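# Move glass flask from heating mantle to cork ring

## Task

Lift the round-bottom flask out of the heating mantle and set it upright in a cork ring on the desk; the cork rings are found on the shelved bench by the window. The flask must never touch the floor. It breaks, failing the task, if it drops more than a few centimetres or is knocked hard. At the end the gripper must be open and the robot moved away, with the flask standing in the ring and upright on its own, not held by the robot. The robot must not topple or finish leaning.

## Robot and tools

ROBOT. A LinearBot: a base that can drive in any direction, with a column about 1.75 m tall. A carriage slides up and down it by lift_m (0 to 1 m) and carries two identical six-joint arms, left and right, each ending in a two-finger gripper. The arm bases sit at about 0.57 m + lift_m above the floor; carriage parts hang roughly 0.15 m lower. A hand reaches up to 0.78 m from its shoulder but only about 0.38 m below its arm base. A hand is about 0.16 m long and 0.1 m wide (0.14 m when open). Parked arm joints 1 to 6: 0, 0.05, 0.05, 1.45, 0, 0. Cameras: carriage_camera looks ahead and about 20 degrees downward; left_wrist_camera and right_wrist_camera look out beyond the fingertips. No reading reports a lean; only images do.

FRAMES. Base frame: origin on the floor below the base centre, x forward, y left, z up. left_hand and right_hand are reported in it, each as the point between that hand's finger pads, with quat_wxyz rotating base axes into hand axes (hand z runs along the fingers, fingers open along hand y; an upward-pointing hand with joints 1, 5, 6 at 0 reads (1, 0, 0, 0)). Hand readings drift from truth, more so when stretched out. The odometry frame is the base frame at scene start; base_odometry counts wheel turns, so slip shows as travel; heading is positive leftward, -3.142 to 3.142.

execute_actions. Argument actions: a list holding one action or nothing (empty just reports state and images). An action may carry base, joints, or both; its motions start together. base holds exactly one relative command, an offset from where the base last measured itself: translate_m (metres, forward positive, -2 to 2), strafe_m (metres, left positive, -2 to 2) or rotate_rad (radians, counter-clockwise positive, -6.3 to 6.3). joints is one dictionary covering both arms, keyed by joint name, each value an absolute target: lift_m in metres 0 to 1; per arm (prefix left_ or right_) joint1_rad -2.617 to 3.054 (yaw about vertical, 0 forward, positive left), joint2_rad 0 to 3.141 (shoulder: 0 upper arm back and level, 1.57 vertical, 3.14 forward and level), joint3_rad 0 to 3.141 (elbow, 0 folded, 3.14 straight), joint4_rad -1.57 to 1.57 (wrist pitch, positive lifts fingertips), joint5_rad -1.57 to 1.57 (wrist yaw, positive swings fingertips RIGHT, opposite to joint1), joint6_rad -2.094 to 2.094 (roll about finger axis, positive clockwise looking from the forearm), gripper_m 0 to 0.093 m pad gap. Joints or base left unnamed may keep driving to an earlier target. Unknown keys or out-of-range numbers cause refusal and no motion. One action lasts at most 15 s. Argument cameras: list of carriage_camera, left_wrist_camera, right_wrist_camera or all; omitted/null means all, [] means none.

wait: seconds (0 to 10); commands nothing, then reports as an empty action would. zoom_image: camera plus region [x0, y0, x1, y1] in pixels of that camera's latest full 672x504 image, at most 504 by 504. read_manual: only licence texts; moves nothing. finished_scene: scene, the current scene's number; irreversible, ends the scene once the last command has been held and reports success.

RESULTS. base_status and joint_status describe how each commanded motion ended: done (for the base: wheels turned the commanded amount, even slipping; a tiny move may stop short yet say done), off_target (resting away from target, maybe still pushing; a gripper holding an object usually shows this), contact_stop or time_out (target dropped, holding in place), not_followed / joint command not followed (a self-collision check blocked that arm's joints; its gripper still moved; blocked targets may be retried each action), limit_stop_at_motor_heat (resend the target). on_its_own lists uncommanded behaviour; held at is a held target, not a position. If a call reports a stop, later motion calls in the same reply are skipped. motor_effort gives percent of max per motor, peak in brackets, with sizeable fixed bias and noise; lift effort rises with load, and if it keeps dropping while lowering, the hand or load is resting on something. drive_wheels larger at rest than after free driving means the base still presses on something. Motor temperatures lists each arm's joints; MOTOR HOT appears from 75 °C, a 10 s arm stop at 90 °C, and at 100 °C the arm goes limp and drops its load (OVER-TEMPERATURE FAULT). Stretched arms heat quickly even unloaded. ARM HIT means an arm struck the robot hard.

CAUTIONS. Base contact stops come late or never; an arm touch may let the base roll about 0.3 m more. After being blocked, back off about 0.2 m the way you came (or turn back), repeat if still pressed, then retry. Never reverse into a table edge the column might hit; it can tip the robot. Arms and grippers lack contact stops and snap to targets once freed. To free a blocked pair, move only the blocked arm clear first, then the other in a later action. Never let the arms hit or squeeze each other. Tipping risk grows with a high carriage, outstretched arms, carried load, pulling, or sudden stops; the robot cannot recover from a fall. Loads make a level hand sag 10 to 17 cm per kg. Grip force is about 45 to 60 N per pad. Lower the flask gently into the ring, never drop or bang it, keep it off the floor, open and withdraw. Loose objects may occasionally be nudged by outside forces.

Each tool is called after "Call:" as name(argument=value, ...), one argument or row to a line, values as JSON.

## Session

I'll start by looking at the current state and camera images.

Call:
execute_actions(
  actions=[],
)

Scene clock: 0.00 s.
Motor temperatures (°C, as the motors report them): left_arm=[25 28 26 29 25 27] | right_arm=[27 28 25 27 25 26]
base_odometry: x=+0.000 y=+0.000 heading=+0.000 (m, m, rad; odometry frame)
base_status: not commanded
joint_positions: lift_m=+0.300 left_joint1_rad=+0.012 left_joint2_rad=+0.040 left_joint3_rad=+0.028 left_joint4_rad=+1.434 left_joint5_rad=-0.002 left_joint6_rad=+0.037 left_gripper_m=+0.094 right_joint1_rad=-0.001 right_joint2_rad=+0.056 right_joint3_rad=+0.051 right_joint4_rad=+1.437 right_joint5_rad=+0.038 right_joint6_rad=+0.011 right_gripper_m=+0.095
joint_status: not commanded
motor_effort: lift_m=+18 drive_wheels=+0 (%)
left_hand: x=+0.3063 y=+0.3259 z=+1.2879 quat_wxyz=(+0.997, +0.000, +0.075, +0.025) (m; base frame)
right_hand: x=+0.3038 y=-0.3317 z=+1.2941 quat_wxyz=(+0.997, +0.020, +0.070, +0.004) (m; base frame)
pictures: carriage_camera, left_wrist_camera, right_wrist_camera
Images, in order (width x height): carriage_camera 672x504, left_wrist_camera 672x504, right_wrist_camera 672x504.

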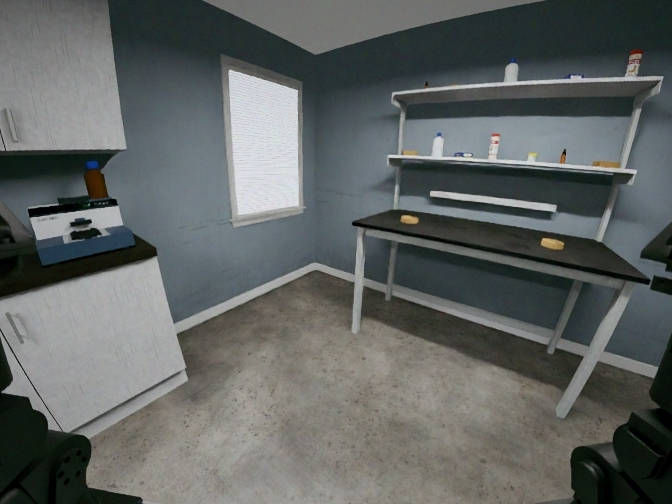

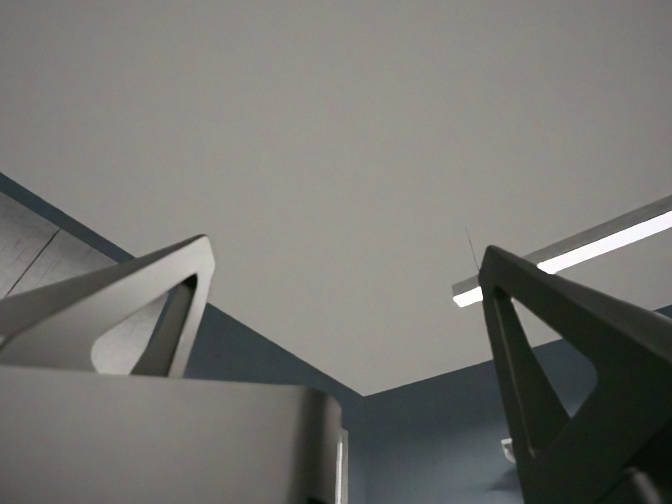

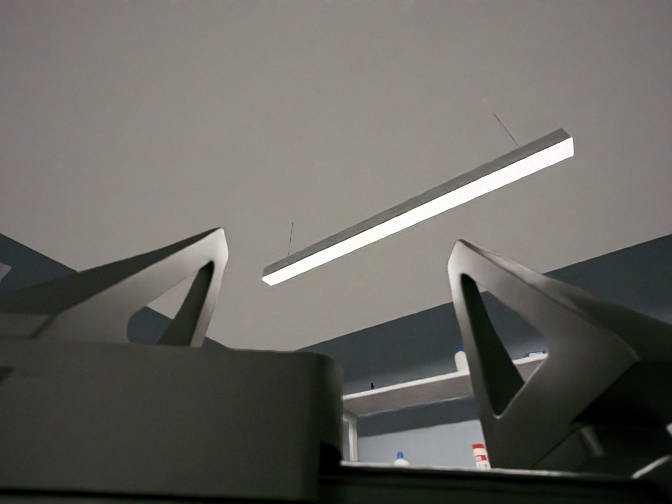

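Call:
zoom_image(
  camera="carriage_camera",
  region=[340, 130, 672, 300],
)

Call:
execute_actions(
  actions=[
    {"base": {"rotate_rad": -1.2}},
  ],
  cameras=["carriage_camera"],
)

Region (340, 130, 672, 300) of carriage_camera's 672x504 image, scaled by 1.518, with more detail than that image has; it fills the top 258 rows of this view, and the rest is white.

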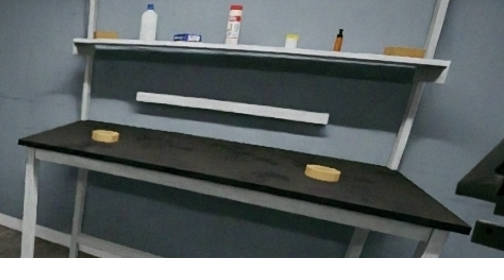

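Scene clock: 7.13 s.
Motor temperatures (°C, as the motors report them): left_arm=[25 29 27 29 25 27] | right_arm=[27 28 26 27 25 26]
base_odometry: x=+0.000 y=+0.000 heading=-1.200 (m, m, rad; odometry frame)
base_status: done
joint_positions: lift_m=+0.300 left_joint1_rad=+0.012 left_joint2_rad=+0.040 left_joint3_rad=+0.028 left_joint4_rad=+1.433 left_joint5_rad=-0.002 left_joint6_rad=+0.037 left_gripper_m=+0.094 right_joint1_rad=-0.001 right_joint2_rad=+0.056 right_joint3_rad=+0.051 right_joint4_rad=+1.437 right_joint5_rad=+0.038 right_joint6_rad=+0.011 right_gripper_m=+0.095
joint_status: not commanded
motor_effort: lift_m=+18(18) drive_wheels=+4(9) (%)
left_hand: x=+0.3066 y=+0.3259 z=+1.2879 quat_wxyz=(+0.997, +0.000, +0.075, +0.025) (m; base frame)
right_hand: x=+0.3038 y=-0.3317 z=+1.2941 quat_wxyz=(+0.997, +0.020, +0.070, +0.004) (m; base frame)
pictures: carriage_camera
Images, in order (width x height): carriage_camera 672x504.

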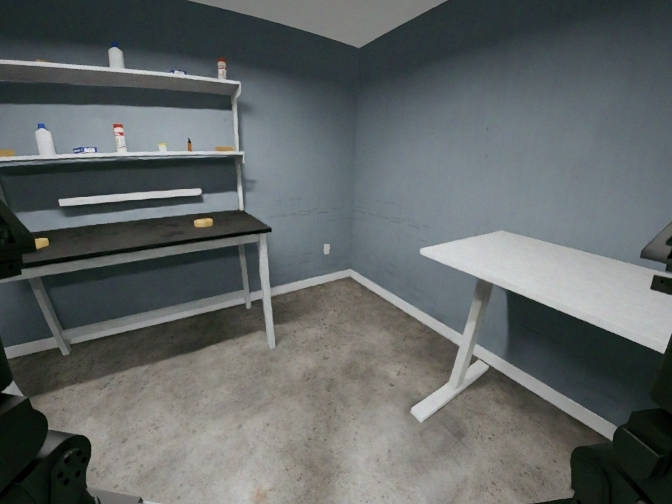

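Call:
execute_actions(
  actions=[
    {"base": {"rotate_rad": -1.3}},
  ],
  cameras=["carriage_camera"],
)

Scene clock: 14.53 s.
Motor temperatures (°C, as the motors report them): left_arm=[25 29 28 29 25 27] | right_arm=[27 29 27 27 25 26]
base_odometry: x=+0.000 y=+0.000 heading=-2.499 (m, m, rad; odometry frame)
base_status: done
joint_positions: lift_m=+0.300 left_joint1_rad=+0.012 left_joint2_rad=+0.040 left_joint3_rad=+0.028 left_joint4_rad=+1.433 left_joint5_rad=-0.002 left_joint6_rad=+0.037 left_gripper_m=+0.094 right_joint1_rad=-0.001 right_joint2_rad=+0.056 right_joint3_rad=+0.051 right_joint4_rad=+1.437 right_joint5_rad=+0.038 right_joint6_rad=+0.011 right_gripper_m=+0.095
joint_status: not commanded
motor_effort: lift_m=+18(18) drive_wheels=+3(8) (%)
left_hand: x=+0.3066 y=+0.3259 z=+1.2879 quat_wxyz=(+0.997, +0.000, +0.075, +0.025) (m; base frame)
right_hand: x=+0.3038 y=-0.3317 z=+1.2941 quat_wxyz=(+0.997, +0.020, +0.070, +0.004) (m; base frame)
pictures: carriage_camera
Images, in order (width x height): carriage_camera 672x504.

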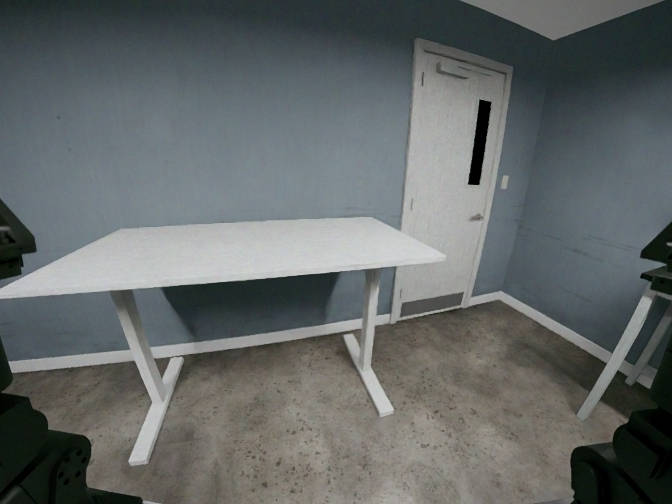

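Call:
execute_actions(
  actions=[
    {"base": {"rotate_rad": -1.3}},
  ],
  cameras=["carriage_camera"],
)

Scene clock: 19.73 s.
Motor temperatures (°C, as the motors report them): left_arm=[25 29 28 29 25 27] | right_arm=[27 29 27 27 25 26]
base_odometry: x=+0.000 y=+0.000 heading=+2.484 (m, m, rad; odometry frame)
base_status: done
joint_positions: lift_m=+0.300 left_joint1_rad=+0.012 left_joint2_rad=+0.040 left_joint3_rad=+0.028 left_joint4_rad=+1.433 left_joint5_rad=-0.002 left_joint6_rad=+0.037 left_gripper_m=+0.094 right_joint1_rad=-0.001 right_joint2_rad=+0.056 right_joint3_rad=+0.051 right_joint4_rad=+1.437 right_joint5_rad=+0.038 right_joint6_rad=+0.011 right_gripper_m=+0.095
joint_status: not commanded
motor_effort: lift_m=+18(18) drive_wheels=+3(8) (%)
left_hand: x=+0.3067 y=+0.3259 z=+1.2879 quat_wxyz=(+0.997, +0.000, +0.075, +0.025) (m; base frame)
right_hand: x=+0.3038 y=-0.3317 z=+1.2941 quat_wxyz=(+0.997, +0.020, +0.070, +0.004) (m; base frame)
pictures: carriage_camera
Images, in order (width x height): carriage_camera 672x504.

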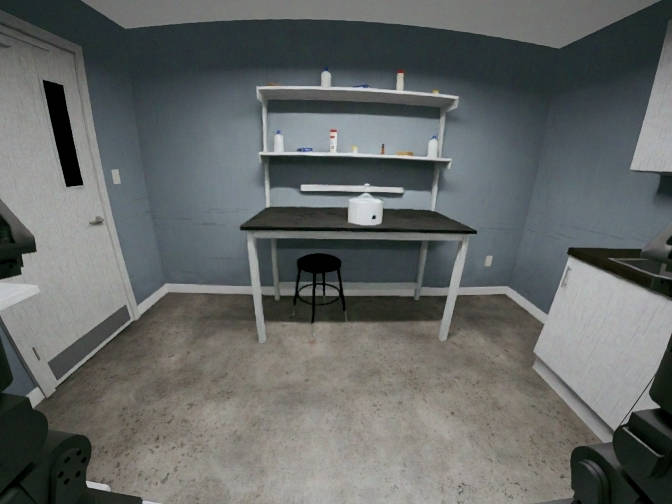

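Call:
zoom_image(
  camera="carriage_camera",
  region=[320, 160, 420, 240],
)

Region (320, 160, 420, 240) of carriage_camera's 672x504 image, scaled by 5.040, with more detail than that image has; it fills the top 403 rows of this view, and the rest is white.

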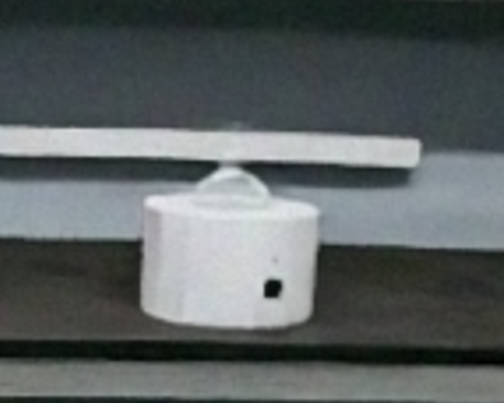

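Call:
execute_actions(
  actions=[
    {"base": {"rotate_rad": -3.124}, "joints": {"lift_m": 0.58, "right_joint1_rad": 0.45, "right_joint2_rad": 2.27, "right_joint3_rad": 1.254, "right_joint4_rad": -0.555, "right_joint5_rad": 0, "right_joint6_rad": 0}},
  ],
  cameras=["carriage_camera", "right_wrist_camera"],
)

Scene clock: 144.00 s.
Motor temperatures (°C, as the motors report them): left_arm=[25 31 33 29 25 27] | right_arm=[27 31 32 27 25 26]
base_odometry: x=+0.000 y=+0.000 heading=-0.640 (m, m, rad; odometry frame)
base_status: done
joint_positions: lift_m=+0.580 left_joint1_rad=+0.012 left_joint2_rad=+0.040 left_joint3_rad=+0.028 left_joint4_rad=+1.429 left_joint5_rad=-0.003 left_joint6_rad=+0.037 left_gripper_m=+0.094 right_joint1_rad=+0.442 right_joint2_rad=+2.267 right_joint3_rad=+1.251 right_joint4_rad=-0.545 right_joint5_rad=+0.005 right_joint6_rad=+0.004 right_gripper_m=+0.095
joint_status: all done
motor_effort: lift_m=+18(21) drive_wheels=+4(11) (%)
left_hand: x=+0.3076 y=+0.3261 z=+1.5675 quat_wxyz=(+0.997, -0.001, +0.077, +0.025) (m; base frame)
right_hand: x=+0.6042 y=-0.1671 z=+1.0369 quat_wxyz=(+0.005, -0.217, +0.976, -0.002) (m; base frame)
pictures: carriage_camera, right_wrist_camera
Images, in order (width x height): carriage_camera 672x504, right_wrist_camera 672x504.

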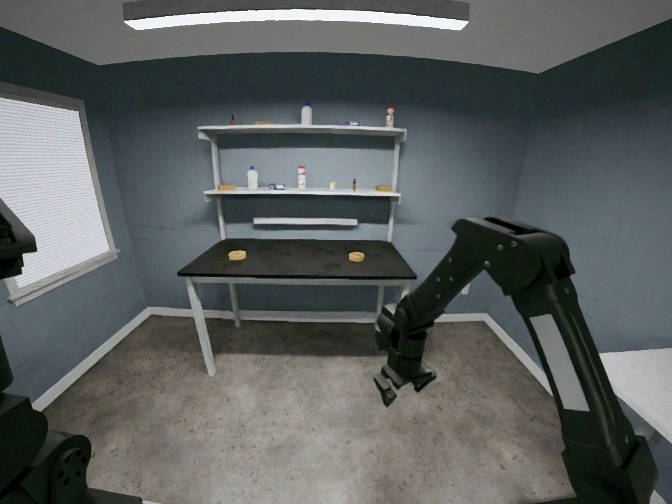

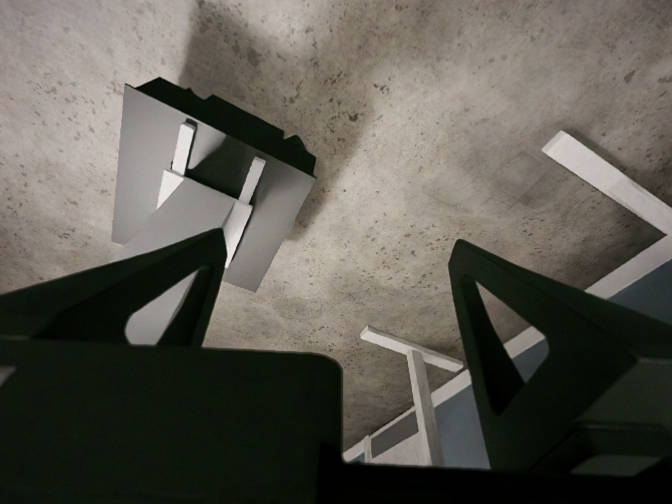

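Call:
execute_actions(
  actions=[
    {"base": {"translate_m": 1.05}},
  ],
  cameras=["carriage_camera", "right_wrist_camera"],
)

Scene clock: 171.97 s.
Motor temperatures (°C, as the motors report them): left_arm=[25 31 33 29 25 27] | right_arm=[27 37 31 27 25 26]
base_odometry: x=+0.841 y=-0.628 heading=-0.640 (m, m, rad; odometry frame)
base_status: done
joint_positions: lift_m=+0.580 left_joint1_rad=+0.012 left_joint2_rad=+0.040 left_joint3_rad=+0.028 left_joint4_rad=+1.432 left_joint5_rad=-0.003 left_joint6_rad=+0.037 left_gripper_m=+0.094 right_joint1_rad=+0.443 right_joint2_rad=+2.267 right_joint3_rad=+1.251 right_joint4_rad=-0.546 right_joint5_rad=+0.005 right_joint6_rad=+0.004 right_gripper_m=+0.095
joint_status: not commanded
motor_effort: lift_m=+18(18) drive_wheels=+4(14) (%)
left_hand: x=+0.3069 y=+0.3261 z=+1.5676 quat_wxyz=(+0.997, -0.001, +0.076, +0.025) (m; base frame)
right_hand: x=+0.6037 y=-0.1668 z=+1.0369 quat_wxyz=(+0.005, -0.218, +0.976, -0.002) (m; base frame)
pictures: carriage_camera, right_wrist_camera
Images, in order (width x height): carriage_camera 672x504, right_wrist_camera 672x504.

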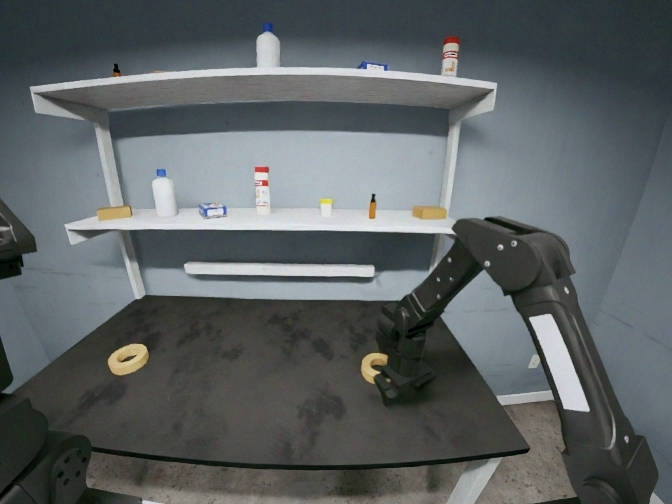

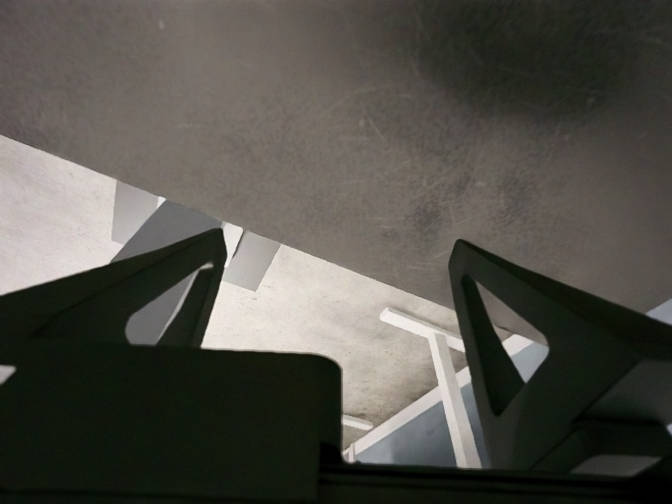

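Call:
zoom_image(
  camera="carriage_camera",
  region=[330, 320, 470, 480],
)

Call:
zoom_image(
  camera="carriage_camera",
  region=[80, 320, 180, 400],
)

Region (330, 320, 470, 480) of carriage_camera's 672x504 image, scaled by 3.150, with more detail than that image has; it fills the left 441 columns of this view, and the rest is white.

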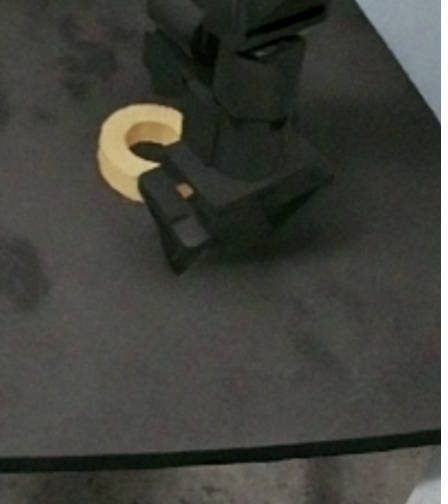

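Region (80, 320, 180, 400) of carriage_camera's 672x504 image, scaled by 5.040, with more detail than that image has; it fills the top 403 rows of this view, and the rest is white.

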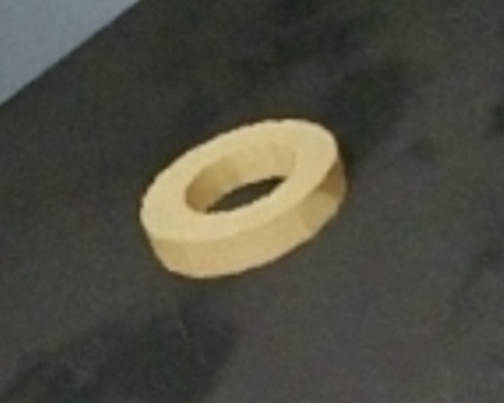

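Call:
execute_actions(
  actions=[
    {"base": {"translate_m": 0.10}, "joints": {"lift_m": 0.55, "right_joint1_rad": 0.35, "right_joint2_rad": 2.617, "right_joint3_rad": 1.813, "right_joint4_rad": -0.767, "right_gripper_m": 0.065}},
  ],
  cameras=["carriage_camera", "right_wrist_camera"],
)

Scene clock: 217.07 s.
Motor temperatures (°C, as the motors report them): left_arm=[25 31 34 29 25 27] | right_arm=[27 41 31 27 25 26]
base_odometry: x=+0.921 y=-0.688 heading=-0.641 (m, m, rad; odometry frame)
base_status: done
joint_positions: lift_m=+0.550 left_joint1_rad=+0.012 left_joint2_rad=+0.040 left_joint3_rad=+0.028 left_joint4_rad=+1.433 left_joint5_rad=-0.003 left_joint6_rad=+0.037 left_gripper_m=+0.094 right_joint1_rad=+0.345 right_joint2_rad=+2.617 right_joint3_rad=+1.804 right_joint4_rad=-0.758 right_joint5_rad=+0.003 right_joint6_rad=+0.004 right_gripper_m=+0.065
joint_status: all done
motor_effort: lift_m=+17(17) drive_wheels=-5(9) (%)
left_hand: x=+0.3067 y=+0.3261 z=+1.5378 quat_wxyz=(+0.997, -0.001, +0.075, +0.025) (m; base frame)
right_hand: x=+0.7013 y=-0.1699 z=+0.9769 quat_wxyz=(+0.000, -0.170, +0.985, -0.002) (m; base frame)
pictures: carriage_camera, right_wrist_camera
Images, in order (width x height): carriage_camera 672x504, right_wrist_camera 672x504.

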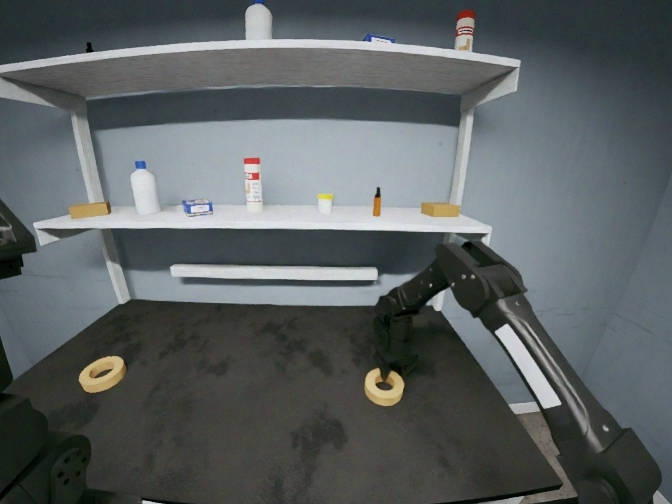

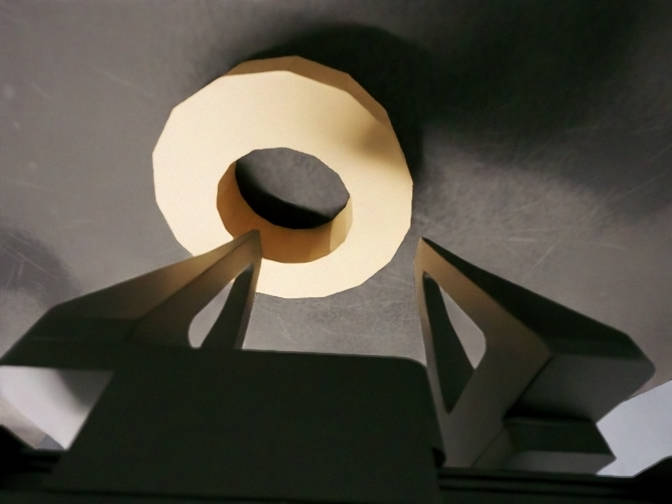

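Call:
execute_actions(
  actions=[
    {"joints": {"lift_m": 0.54, "right_joint1_rad": 0.31}},
  ],
  cameras=["carriage_camera", "right_wrist_camera"],
)

Scene clock: 246.47 s.
Motor temperatures (°C, as the motors report them): left_arm=[25 32 35 29 25 27] | right_arm=[27 48 32 27 25 26]
base_odometry: x=+0.921 y=-0.688 heading=-0.641 (m, m, rad; odometry frame)
base_status: not commanded
joint_positions: lift_m=+0.540 left_joint1_rad=+0.012 left_joint2_rad=+0.040 left_joint3_rad=+0.028 left_joint4_rad=+1.434 left_joint5_rad=-0.003 left_joint6_rad=+0.037 left_gripper_m=+0.094 right_joint1_rad=+0.310 right_joint2_rad=+2.624 right_joint3_rad=+1.804 right_joint4_rad=-0.762 right_joint5_rad=+0.003 right_joint6_rad=+0.004 right_gripper_m=+0.065
joint_status: all done
motor_effort: lift_m=+18(18) drive_wheels=+3(5) (%)
left_hand: x=+0.3064 y=+0.3261 z=+1.5277 quat_wxyz=(+0.997, -0.001, +0.075, +0.025) (m; base frame)
right_hand: x=+0.7040 y=-0.1860 z=+0.9636 quat_wxyz=(-0.005, -0.152, +0.988, -0.002) (m; base frame)
pictures: carriage_camera, right_wrist_camera
Images, in order (width x height): carriage_camera 672x504, right_wrist_camera 672x504.

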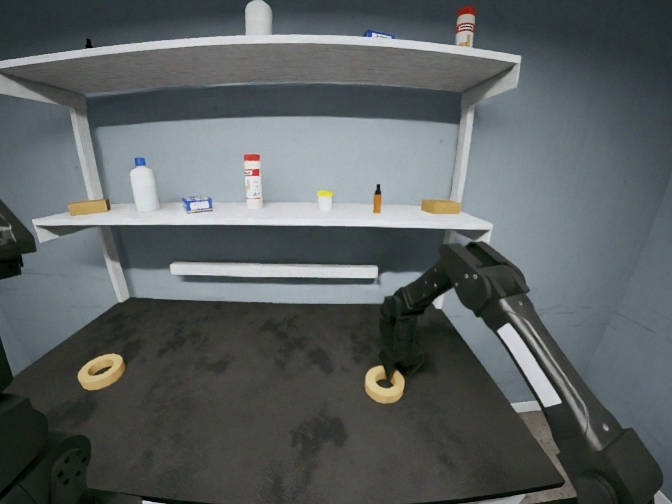

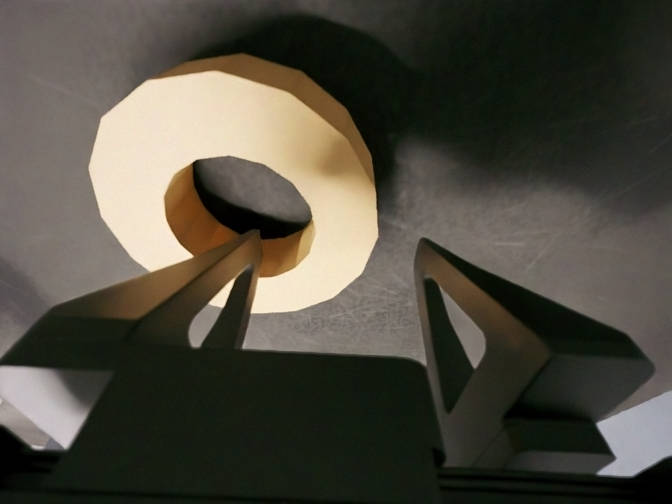

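Call:
execute_actions(
  actions=[
    {"joints": {"lift_m": 0.522}},
  ],
  cameras=["carriage_camera", "right_wrist_camera"],
)

Call:
zoom_image(
  camera="carriage_camera",
  region=[340, 320, 460, 420],
)

Scene clock: 261.37 s.
Motor temperatures (°C, as the motors report them): left_arm=[25 32 35 29 25 27] | right_arm=[27 50 33 27 25 26]
base_odometry: x=+0.921 y=-0.688 heading=-0.641 (m, m, rad; odometry frame)
base_status: not commanded
joint_positions: lift_m=+0.522 left_joint1_rad=+0.012 left_joint2_rad=+0.040 left_joint3_rad=+0.028 left_joint4_rad=+1.434 left_joint5_rad=-0.003 left_joint6_rad=+0.037 left_gripper_m=+0.094 right_joint1_rad=+0.310 right_joint2_rad=+2.626 right_joint3_rad=+1.804 right_joint4_rad=-0.765 right_joint5_rad=+0.003 right_joint6_rad=+0.004 right_gripper_m=+0.065
joint_status: all done
motor_effort: lift_m=+18(18) drive_wheels=+3(5) (%)
left_hand: x=+0.3064 y=+0.3261 z=+1.5097 quat_wxyz=(+0.997, -0.001, +0.075, +0.025) (m; base frame)
right_hand: x=+0.7026 y=-0.1864 z=+0.9446 quat_wxyz=(-0.008, -0.152, +0.988, -0.003) (m; base frame)
pictures: carriage_camera, right_wrist_camera
Images, in order (width x height): carriage_camera 672x504, right_wrist_camera 672x504.

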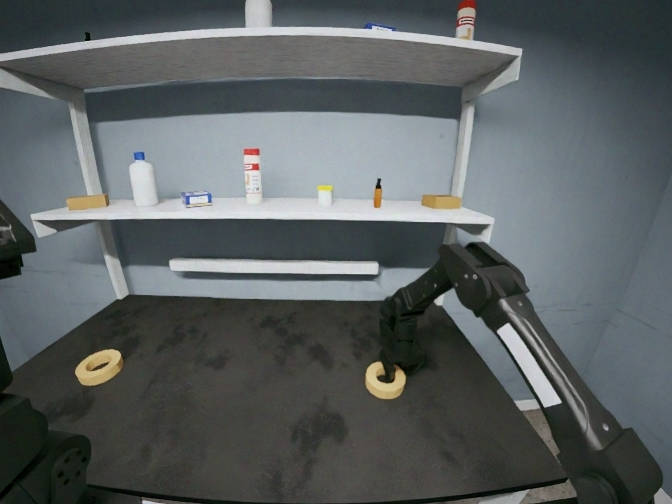

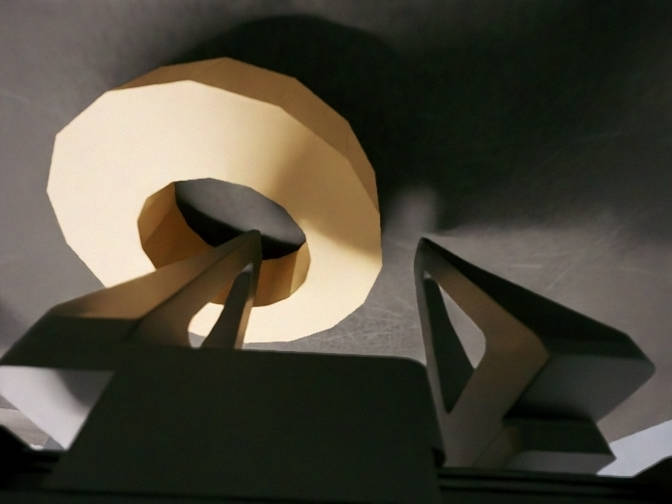

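Region (340, 320, 460, 420) of carriage_camera's 672x504 image, scaled by 4.200, with more detail than that image has.

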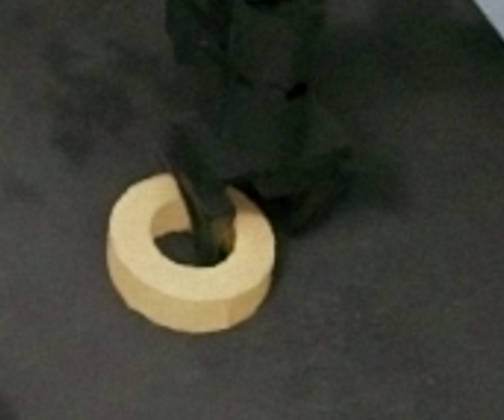

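Call:
execute_actions(
  actions=[
    {"joints": {"lift_m": 0.512}},
  ],
  cameras=["right_wrist_camera"],
)

Call:
execute_actions(
  actions=[
    {"joints": {"right_gripper_m": 0.012}},
  ],
  cameras=["carriage_camera", "right_wrist_camera"],
)

Scene clock: 268.43 s.
Motor temperatures (°C, as the motors report them): left_arm=[25 32 35 29 25 27] | right_arm=[27 51 33 27 25 26]
base_odometry: x=+0.921 y=-0.688 heading=-0.641 (m, m, rad; odometry frame)
base_status: not commanded
joint_positions: lift_m=+0.512 left_joint1_rad=+0.012 left_joint2_rad=+0.040 left_joint3_rad=+0.028 left_joint4_rad=+1.434 left_joint5_rad=-0.003 left_joint6_rad=+0.037 left_gripper_m=+0.094 right_joint1_rad=+0.310 right_joint2_rad=+2.628 right_joint3_rad=+1.804 right_joint4_rad=-0.765 right_joint5_rad=+0.003 right_joint6_rad=+0.004 right_gripper_m=+0.065
joint_status: all done
motor_effort: lift_m=+18(18) drive_wheels=-4(5) (%)
left_hand: x=+0.3063 y=+0.3261 z=+1.4997 quat_wxyz=(+0.997, -0.001, +0.075, +0.025) (m; base frame)
right_hand: x=+0.7023 y=-0.1865 z=+0.9341 quat_wxyz=(-0.009, -0.152, +0.988, -0.003) (m; base frame)
pictures: right_wrist_camera
Images, in order (width x height): right_wrist_camera 672x504.

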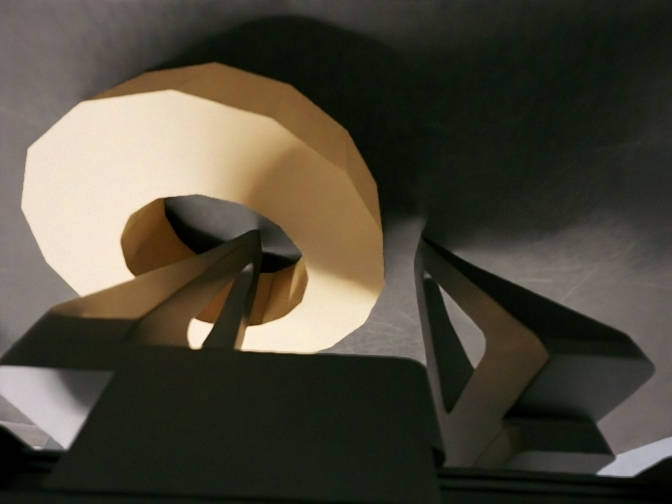

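Scene clock: 269.03 s.
Motor temperatures (°C, as the motors report them): left_arm=[25 32 35 29 25 27] | right_arm=[27 51 33 27 25 26]
base_odometry: x=+0.921 y=-0.688 heading=-0.641 (m, m, rad; odometry frame)
base_status: not commanded
joint_positions: lift_m=+0.512 left_joint1_rad=+0.012 left_joint2_rad=+0.040 left_joint3_rad=+0.028 left_joint4_rad=+1.434 left_joint5_rad=-0.003 left_joint6_rad=+0.037 left_gripper_m=+0.094 right_joint1_rad=+0.310 right_joint2_rad=+2.628 right_joint3_rad=+1.804 right_joint4_rad=-0.766 right_joint5_rad=+0.003 right_joint6_rad=+0.003 right_gripper_m=+0.024
joint_status: right_gripper_m off_target (ended at +0.024, target +0.012)
motor_effort: lift_m=+18(18) drive_wheels=-5(4) (%)
left_hand: x=+0.3063 y=+0.3261 z=+1.4997 quat_wxyz=(+0.997, -0.001, +0.075, +0.025) (m; base frame)
right_hand: x=+0.7022 y=-0.1866 z=+0.9341 quat_wxyz=(-0.009, -0.153, +0.988, -0.003) (m; base frame)
pictures: carriage_camera, right_wrist_camera
Images, in order (width x height): carriage_camera 672x504, right_wrist_camera 672x504.

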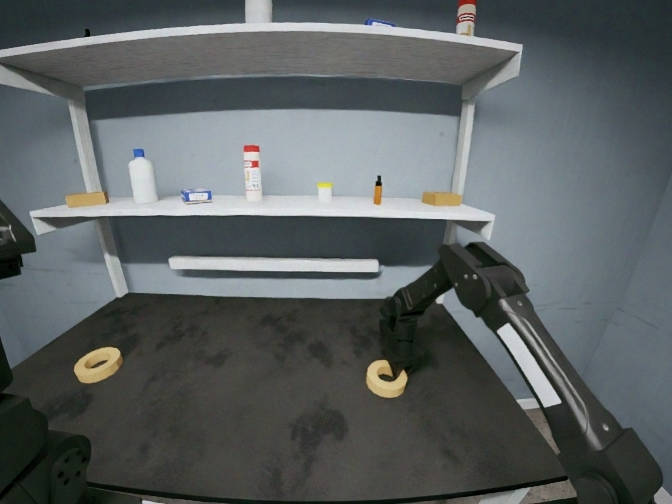

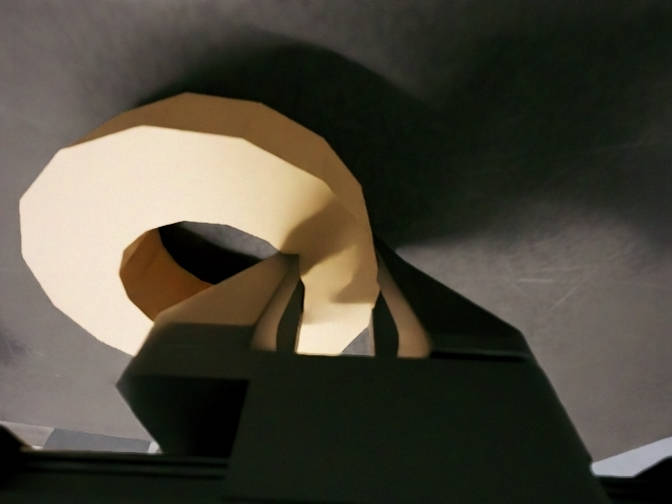

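Call:
execute_actions(
  actions=[
    {"joints": {"lift_m": 0.56}},
  ],
  cameras=["right_wrist_camera"],
)

Call:
execute_actions(
  actions=[
    {"base": {"translate_m": -1.05}, "joints": {"lift_m": 0.66, "right_joint1_rad": 0.2, "right_joint2_rad": 2.268, "right_joint3_rad": 1.097, "right_joint4_rad": -0.399}},
  ],
  cameras=["carriage_camera", "right_wrist_camera"],
)

Call:
execute_actions(
  actions=[
    {"base": {"rotate_rad": -1.575}},
  ],
  cameras=["carriage_camera", "right_wrist_camera"],
)

Scene clock: 286.70 s.
Motor temperatures (°C, as the motors report them): left_arm=[25 32 35 29 25 27] | right_arm=[27 54 33 27 25 26]
base_odometry: x=+0.921 y=-0.688 heading=-0.641 (m, m, rad; odometry frame)
base_status: not commanded
joint_positions: lift_m=+0.560 left_joint1_rad=+0.012 left_joint2_rad=+0.040 left_joint3_rad=+0.028 left_joint4_rad=+1.434 left_joint5_rad=-0.003 left_joint6_rad=+0.037 left_gripper_m=+0.094 right_joint1_rad=+0.310 right_joint2_rad=+2.624 right_joint3_rad=+1.804 right_joint4_rad=-0.765 right_joint5_rad=+0.003 right_joint6_rad=+0.003 right_gripper_m=+0.024
joint_status: all done
motor_effort: lift_m=+18(22) drive_wheels=+3(4) (%)
left_hand: x=+0.3063 y=+0.3261 z=+1.5477 quat_wxyz=(+0.997, -0.001, +0.075, +0.025) (m; base frame)
right_hand: x=+0.7031 y=-0.1863 z=+0.9836 quat_wxyz=(-0.007, -0.153, +0.988, -0.003) (m; base frame)
pictures: right_wrist_camera
Images, in order (width x height): right_wrist_camera 672x504.

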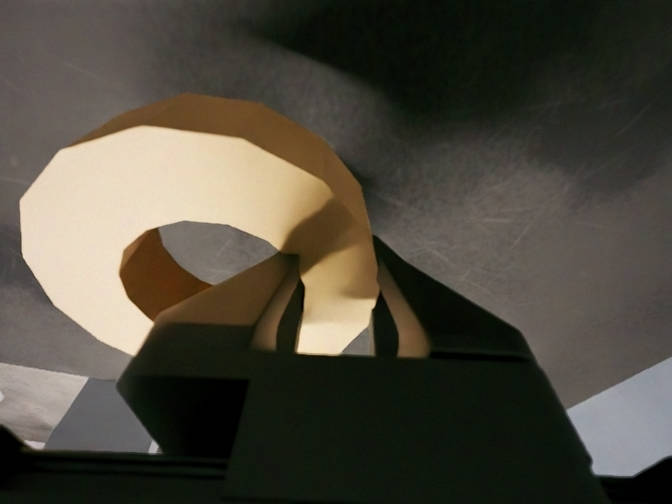

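Scene clock: 291.20 s.
Motor temperatures (°C, as the motors report them): left_arm=[25 32 35 29 25 27] | right_arm=[27 53 33 27 25 26]
base_odometry: x=+0.080 y=-0.060 heading=-0.641 (m, m, rad; odometry frame)
base_status: done
joint_positions: lift_m=+0.660 left_joint1_rad=+0.012 left_joint2_rad=+0.040 left_joint3_rad=+0.028 left_joint4_rad=+1.432 left_joint5_rad=-0.003 left_joint6_rad=+0.037 left_gripper_m=+0.094 right_joint1_rad=+0.194 right_joint2_rad=+2.270 right_joint3_rad=+1.099 right_joint4_rad=-0.405 right_joint5_rad=+0.004 right_joint6_rad=+0.003 right_gripper_m=+0.024
joint_status: all done
motor_effort: lift_m=+17(22) drive_wheels=+0(16) (%)
left_hand: x=+0.3069 y=+0.3261 z=+1.6477 quat_wxyz=(+0.997, -0.001, +0.076, +0.025) (m; base frame)
right_hand: x=+0.6007 y=-0.2603 z=+1.0908 quat_wxyz=(-0.003, -0.095, +0.995, -0.002) (m; base frame)
pictures: carriage_camera, right_wrist_camera
Images, in order (width x height): carriage_camera 672x504, right_wrist_camera 672x504.

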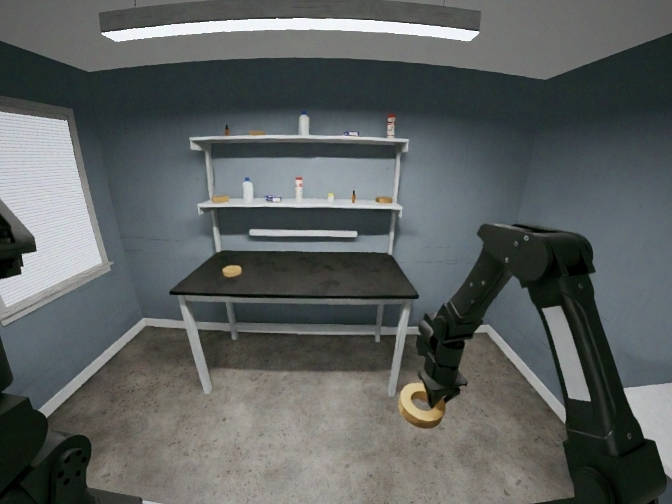

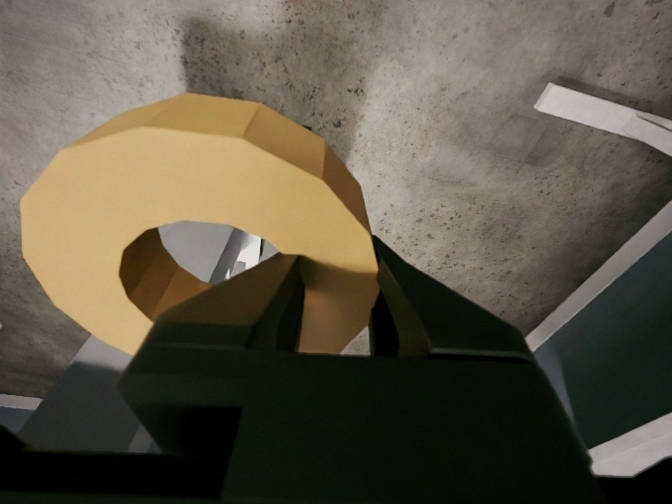

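Scene clock: 294.30 s.
Motor temperatures (°C, as the motors report them): left_arm=[25 32 35 29 25 27] | right_arm=[27 52 32 27 25 26]
base_odometry: x=+0.080 y=-0.060 heading=-2.216 (m, m, rad; odometry frame)
base_status: done
joint_positions: lift_m=+0.660 left_joint1_rad=+0.012 left_joint2_rad=+0.040 left_joint3_rad=+0.028 left_joint4_rad=+1.432 left_joint5_rad=-0.003 left_joint6_rad=+0.037 left_gripper_m=+0.094 right_joint1_rad=+0.196 right_joint2_rad=+2.270 right_joint3_rad=+1.099 right_joint4_rad=-0.400 right_joint5_rad=+0.004 right_joint6_rad=+0.003 right_gripper_m=+0.024
joint_status: not commanded
motor_effort: lift_m=+17(17) drive_wheels=+3(10) (%)
left_hand: x=+0.3069 y=+0.3261 z=+1.6477 quat_wxyz=(+0.997, -0.001, +0.076, +0.025) (m; base frame)
right_hand: x=+0.6018 y=-0.2595 z=+1.0908 quat_wxyz=(+0.000, -0.096, +0.995, -0.002) (m; base frame)
pictures: carriage_camera, right_wrist_camera
Images, in order (width x height): carriage_camera 672x504, right_wrist_camera 672x504.

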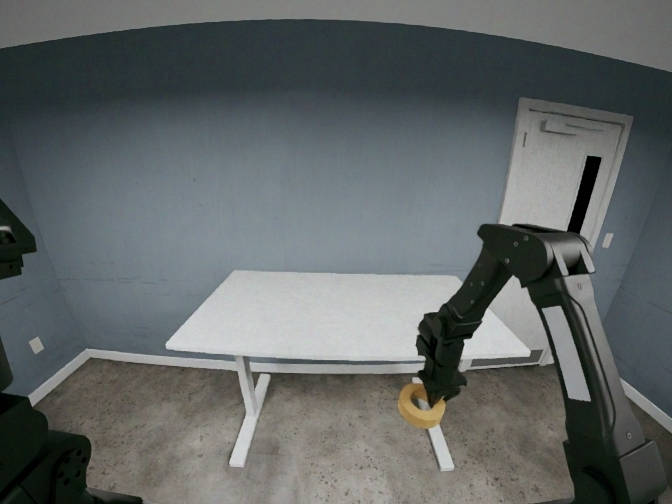

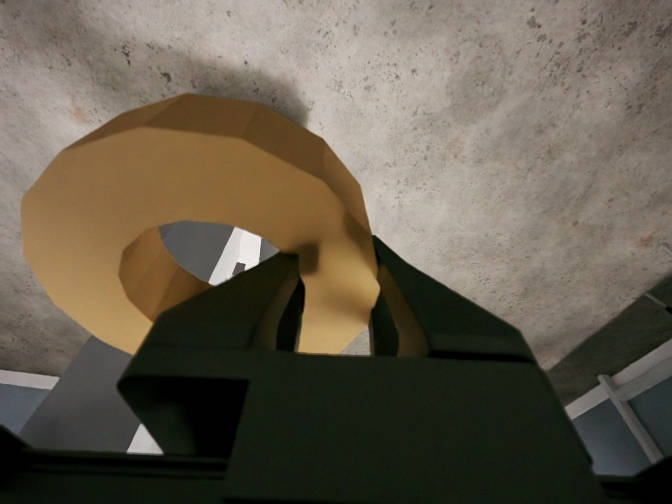

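Call:
execute_actions(
  actions=[
    {"base": {"translate_m": 0.52}, "joints": {"lift_m": 0.62}},
  ],
  cameras=["carriage_camera", "right_wrist_camera"],
)

Scene clock: 310.50 s.
Motor temperatures (°C, as the motors report them): left_arm=[25 32 36 29 25 27] | right_arm=[27 49 31 27 25 26]
base_odometry: x=-0.233 y=-0.475 heading=-2.217 (m, m, rad; odometry frame)
base_status: done
joint_positions: lift_m=+0.620 left_joint1_rad=+0.012 left_joint2_rad=+0.040 left_joint3_rad=+0.028 left_joint4_rad=+1.433 left_joint5_rad=-0.003 left_joint6_rad=+0.037 left_gripper_m=+0.094 right_joint1_rad=+0.196 right_joint2_rad=+2.272 right_joint3_rad=+1.099 right_joint4_rad=-0.402 right_joint5_rad=+0.004 right_joint6_rad=+0.003 right_gripper_m=+0.024
joint_status: all done
motor_effort: lift_m=+18(19) drive_wheels=+3(13) (%)
left_hand: x=+0.3067 y=+0.3261 z=+1.6077 quat_wxyz=(+0.997, -0.001, +0.075, +0.025) (m; base frame)
right_hand: x=+0.6009 y=-0.2597 z=+1.0502 quat_wxyz=(-0.002, -0.096, +0.995, -0.002) (m; base frame)
pictures: carriage_camera, right_wrist_camera
Images, in order (width x height): carriage_camera 672x504, right_wrist_camera 672x504.

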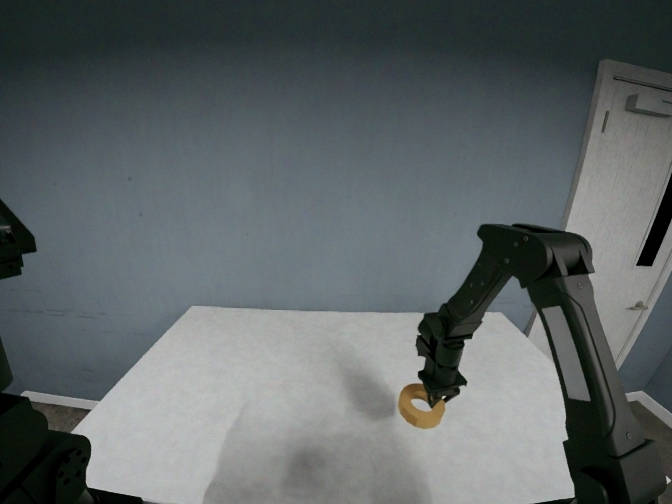

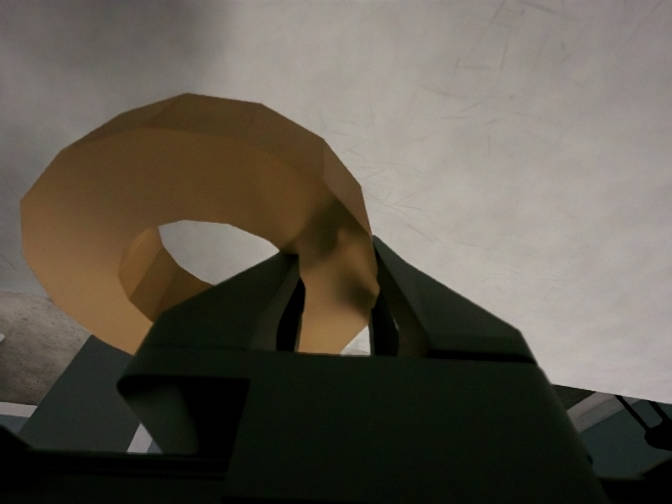

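Call:
execute_actions(
  actions=[
    {"joints": {"lift_m": 0.565}},
  ],
  cameras=["carriage_camera", "right_wrist_camera"],
)

Scene clock: 317.33 s.
Motor temperatures (°C, as the motors report them): left_arm=[25 32 36 29 25 27] | right_arm=[27 49 31 27 25 26]
base_odometry: x=-0.233 y=-0.475 heading=-2.217 (m, m, rad; odometry frame)
base_status: not commanded
joint_positions: lift_m=+0.565 left_joint1_rad=+0.012 left_joint2_rad=+0.040 left_joint3_rad=+0.028 left_joint4_rad=+1.433 left_joint5_rad=-0.003 left_joint6_rad=+0.037 left_gripper_m=+0.094 right_joint1_rad=+0.196 right_joint2_rad=+2.274 right_joint3_rad=+1.099 right_joint4_rad=-0.402 right_joint5_rad=+0.004 right_joint6_rad=+0.003 right_gripper_m=+0.024
joint_status: all done
motor_effort: lift_m=+17(17) drive_wheels=-4(5) (%)
left_hand: x=+0.3066 y=+0.3261 z=+1.5527 quat_wxyz=(+0.997, -0.001, +0.075, +0.025) (m; base frame)
right_hand: x=+0.6006 y=-0.2598 z=+0.9947 quat_wxyz=(-0.003, -0.096, +0.995, -0.002) (m; base frame)
pictures: carriage_camera, right_wrist_camera
Images, in order (width x height): carriage_camera 672x504, right_wrist_camera 672x504.

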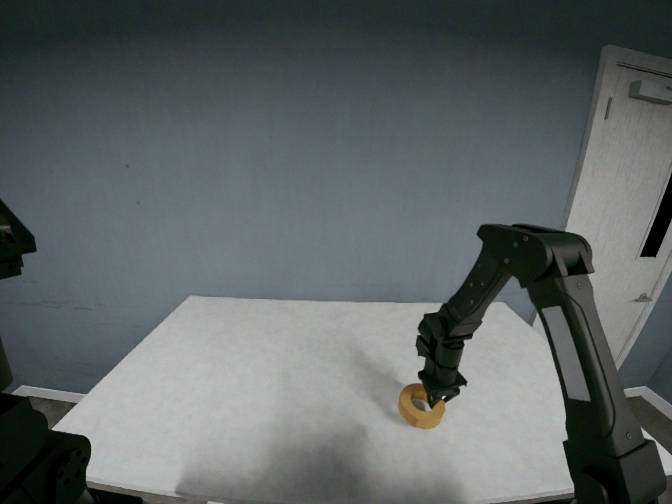

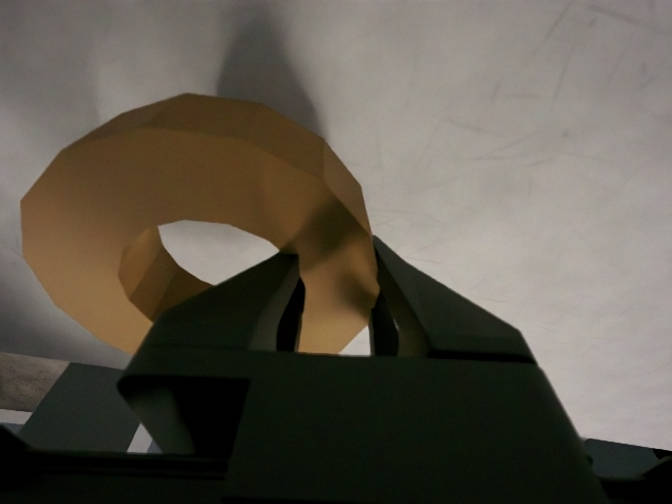

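Call:
execute_actions(
  actions=[
    {"joints": {"lift_m": 0.542}},
  ],
  cameras=["carriage_camera", "right_wrist_camera"],
)

Call:
zoom_image(
  camera="carriage_camera",
  region=[360, 350, 500, 460],
)

Scene clock: 328.20 s.
Motor temperatures (°C, as the motors report them): left_arm=[25 32 36 29 25 27] | right_arm=[27 48 31 27 25 26]
base_odometry: x=-0.233 y=-0.475 heading=-2.217 (m, m, rad; odometry frame)
base_status: not commanded
joint_positions: lift_m=+0.542 left_joint1_rad=+0.012 left_joint2_rad=+0.040 left_joint3_rad=+0.028 left_joint4_rad=+1.433 left_joint5_rad=-0.003 left_joint6_rad=+0.037 left_gripper_m=+0.094 right_joint1_rad=+0.196 right_joint2_rad=+2.274 right_joint3_rad=+1.099 right_joint4_rad=-0.401 right_joint5_rad=+0.004 right_joint6_rad=+0.003 right_gripper_m=+0.024
joint_status: all done
motor_effort: lift_m=+17(17) drive_wheels=+3(5) (%)
left_hand: x=+0.3066 y=+0.3261 z=+1.5297 quat_wxyz=(+0.997, -0.001, +0.075, +0.025) (m; base frame)
right_hand: x=+0.6007 y=-0.2597 z=+0.9716 quat_wxyz=(-0.002, -0.096, +0.995, -0.002) (m; base frame)
pictures: carriage_camera, right_wrist_camera
Images, in order (width x height): carriage_camera 672x504, right_wrist_camera 672x504.

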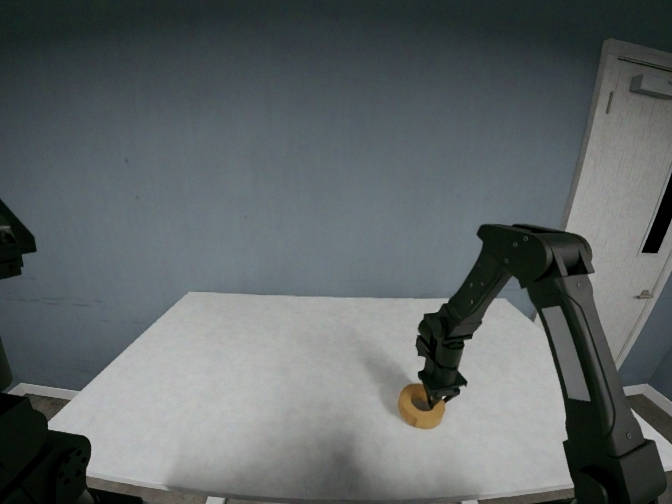

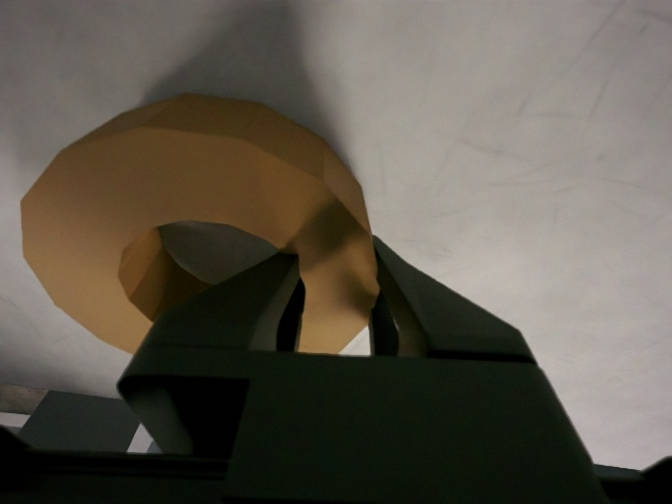

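Region (360, 350, 500, 460) of carriage_camera's 672x504 image, scaled by 3.600, with more detail than that image has; it fills the top 396 rows of this view, and the rest is white.

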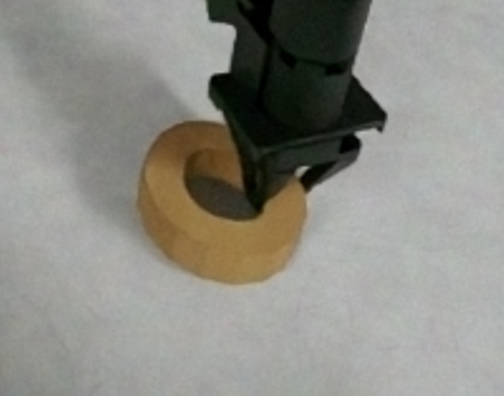

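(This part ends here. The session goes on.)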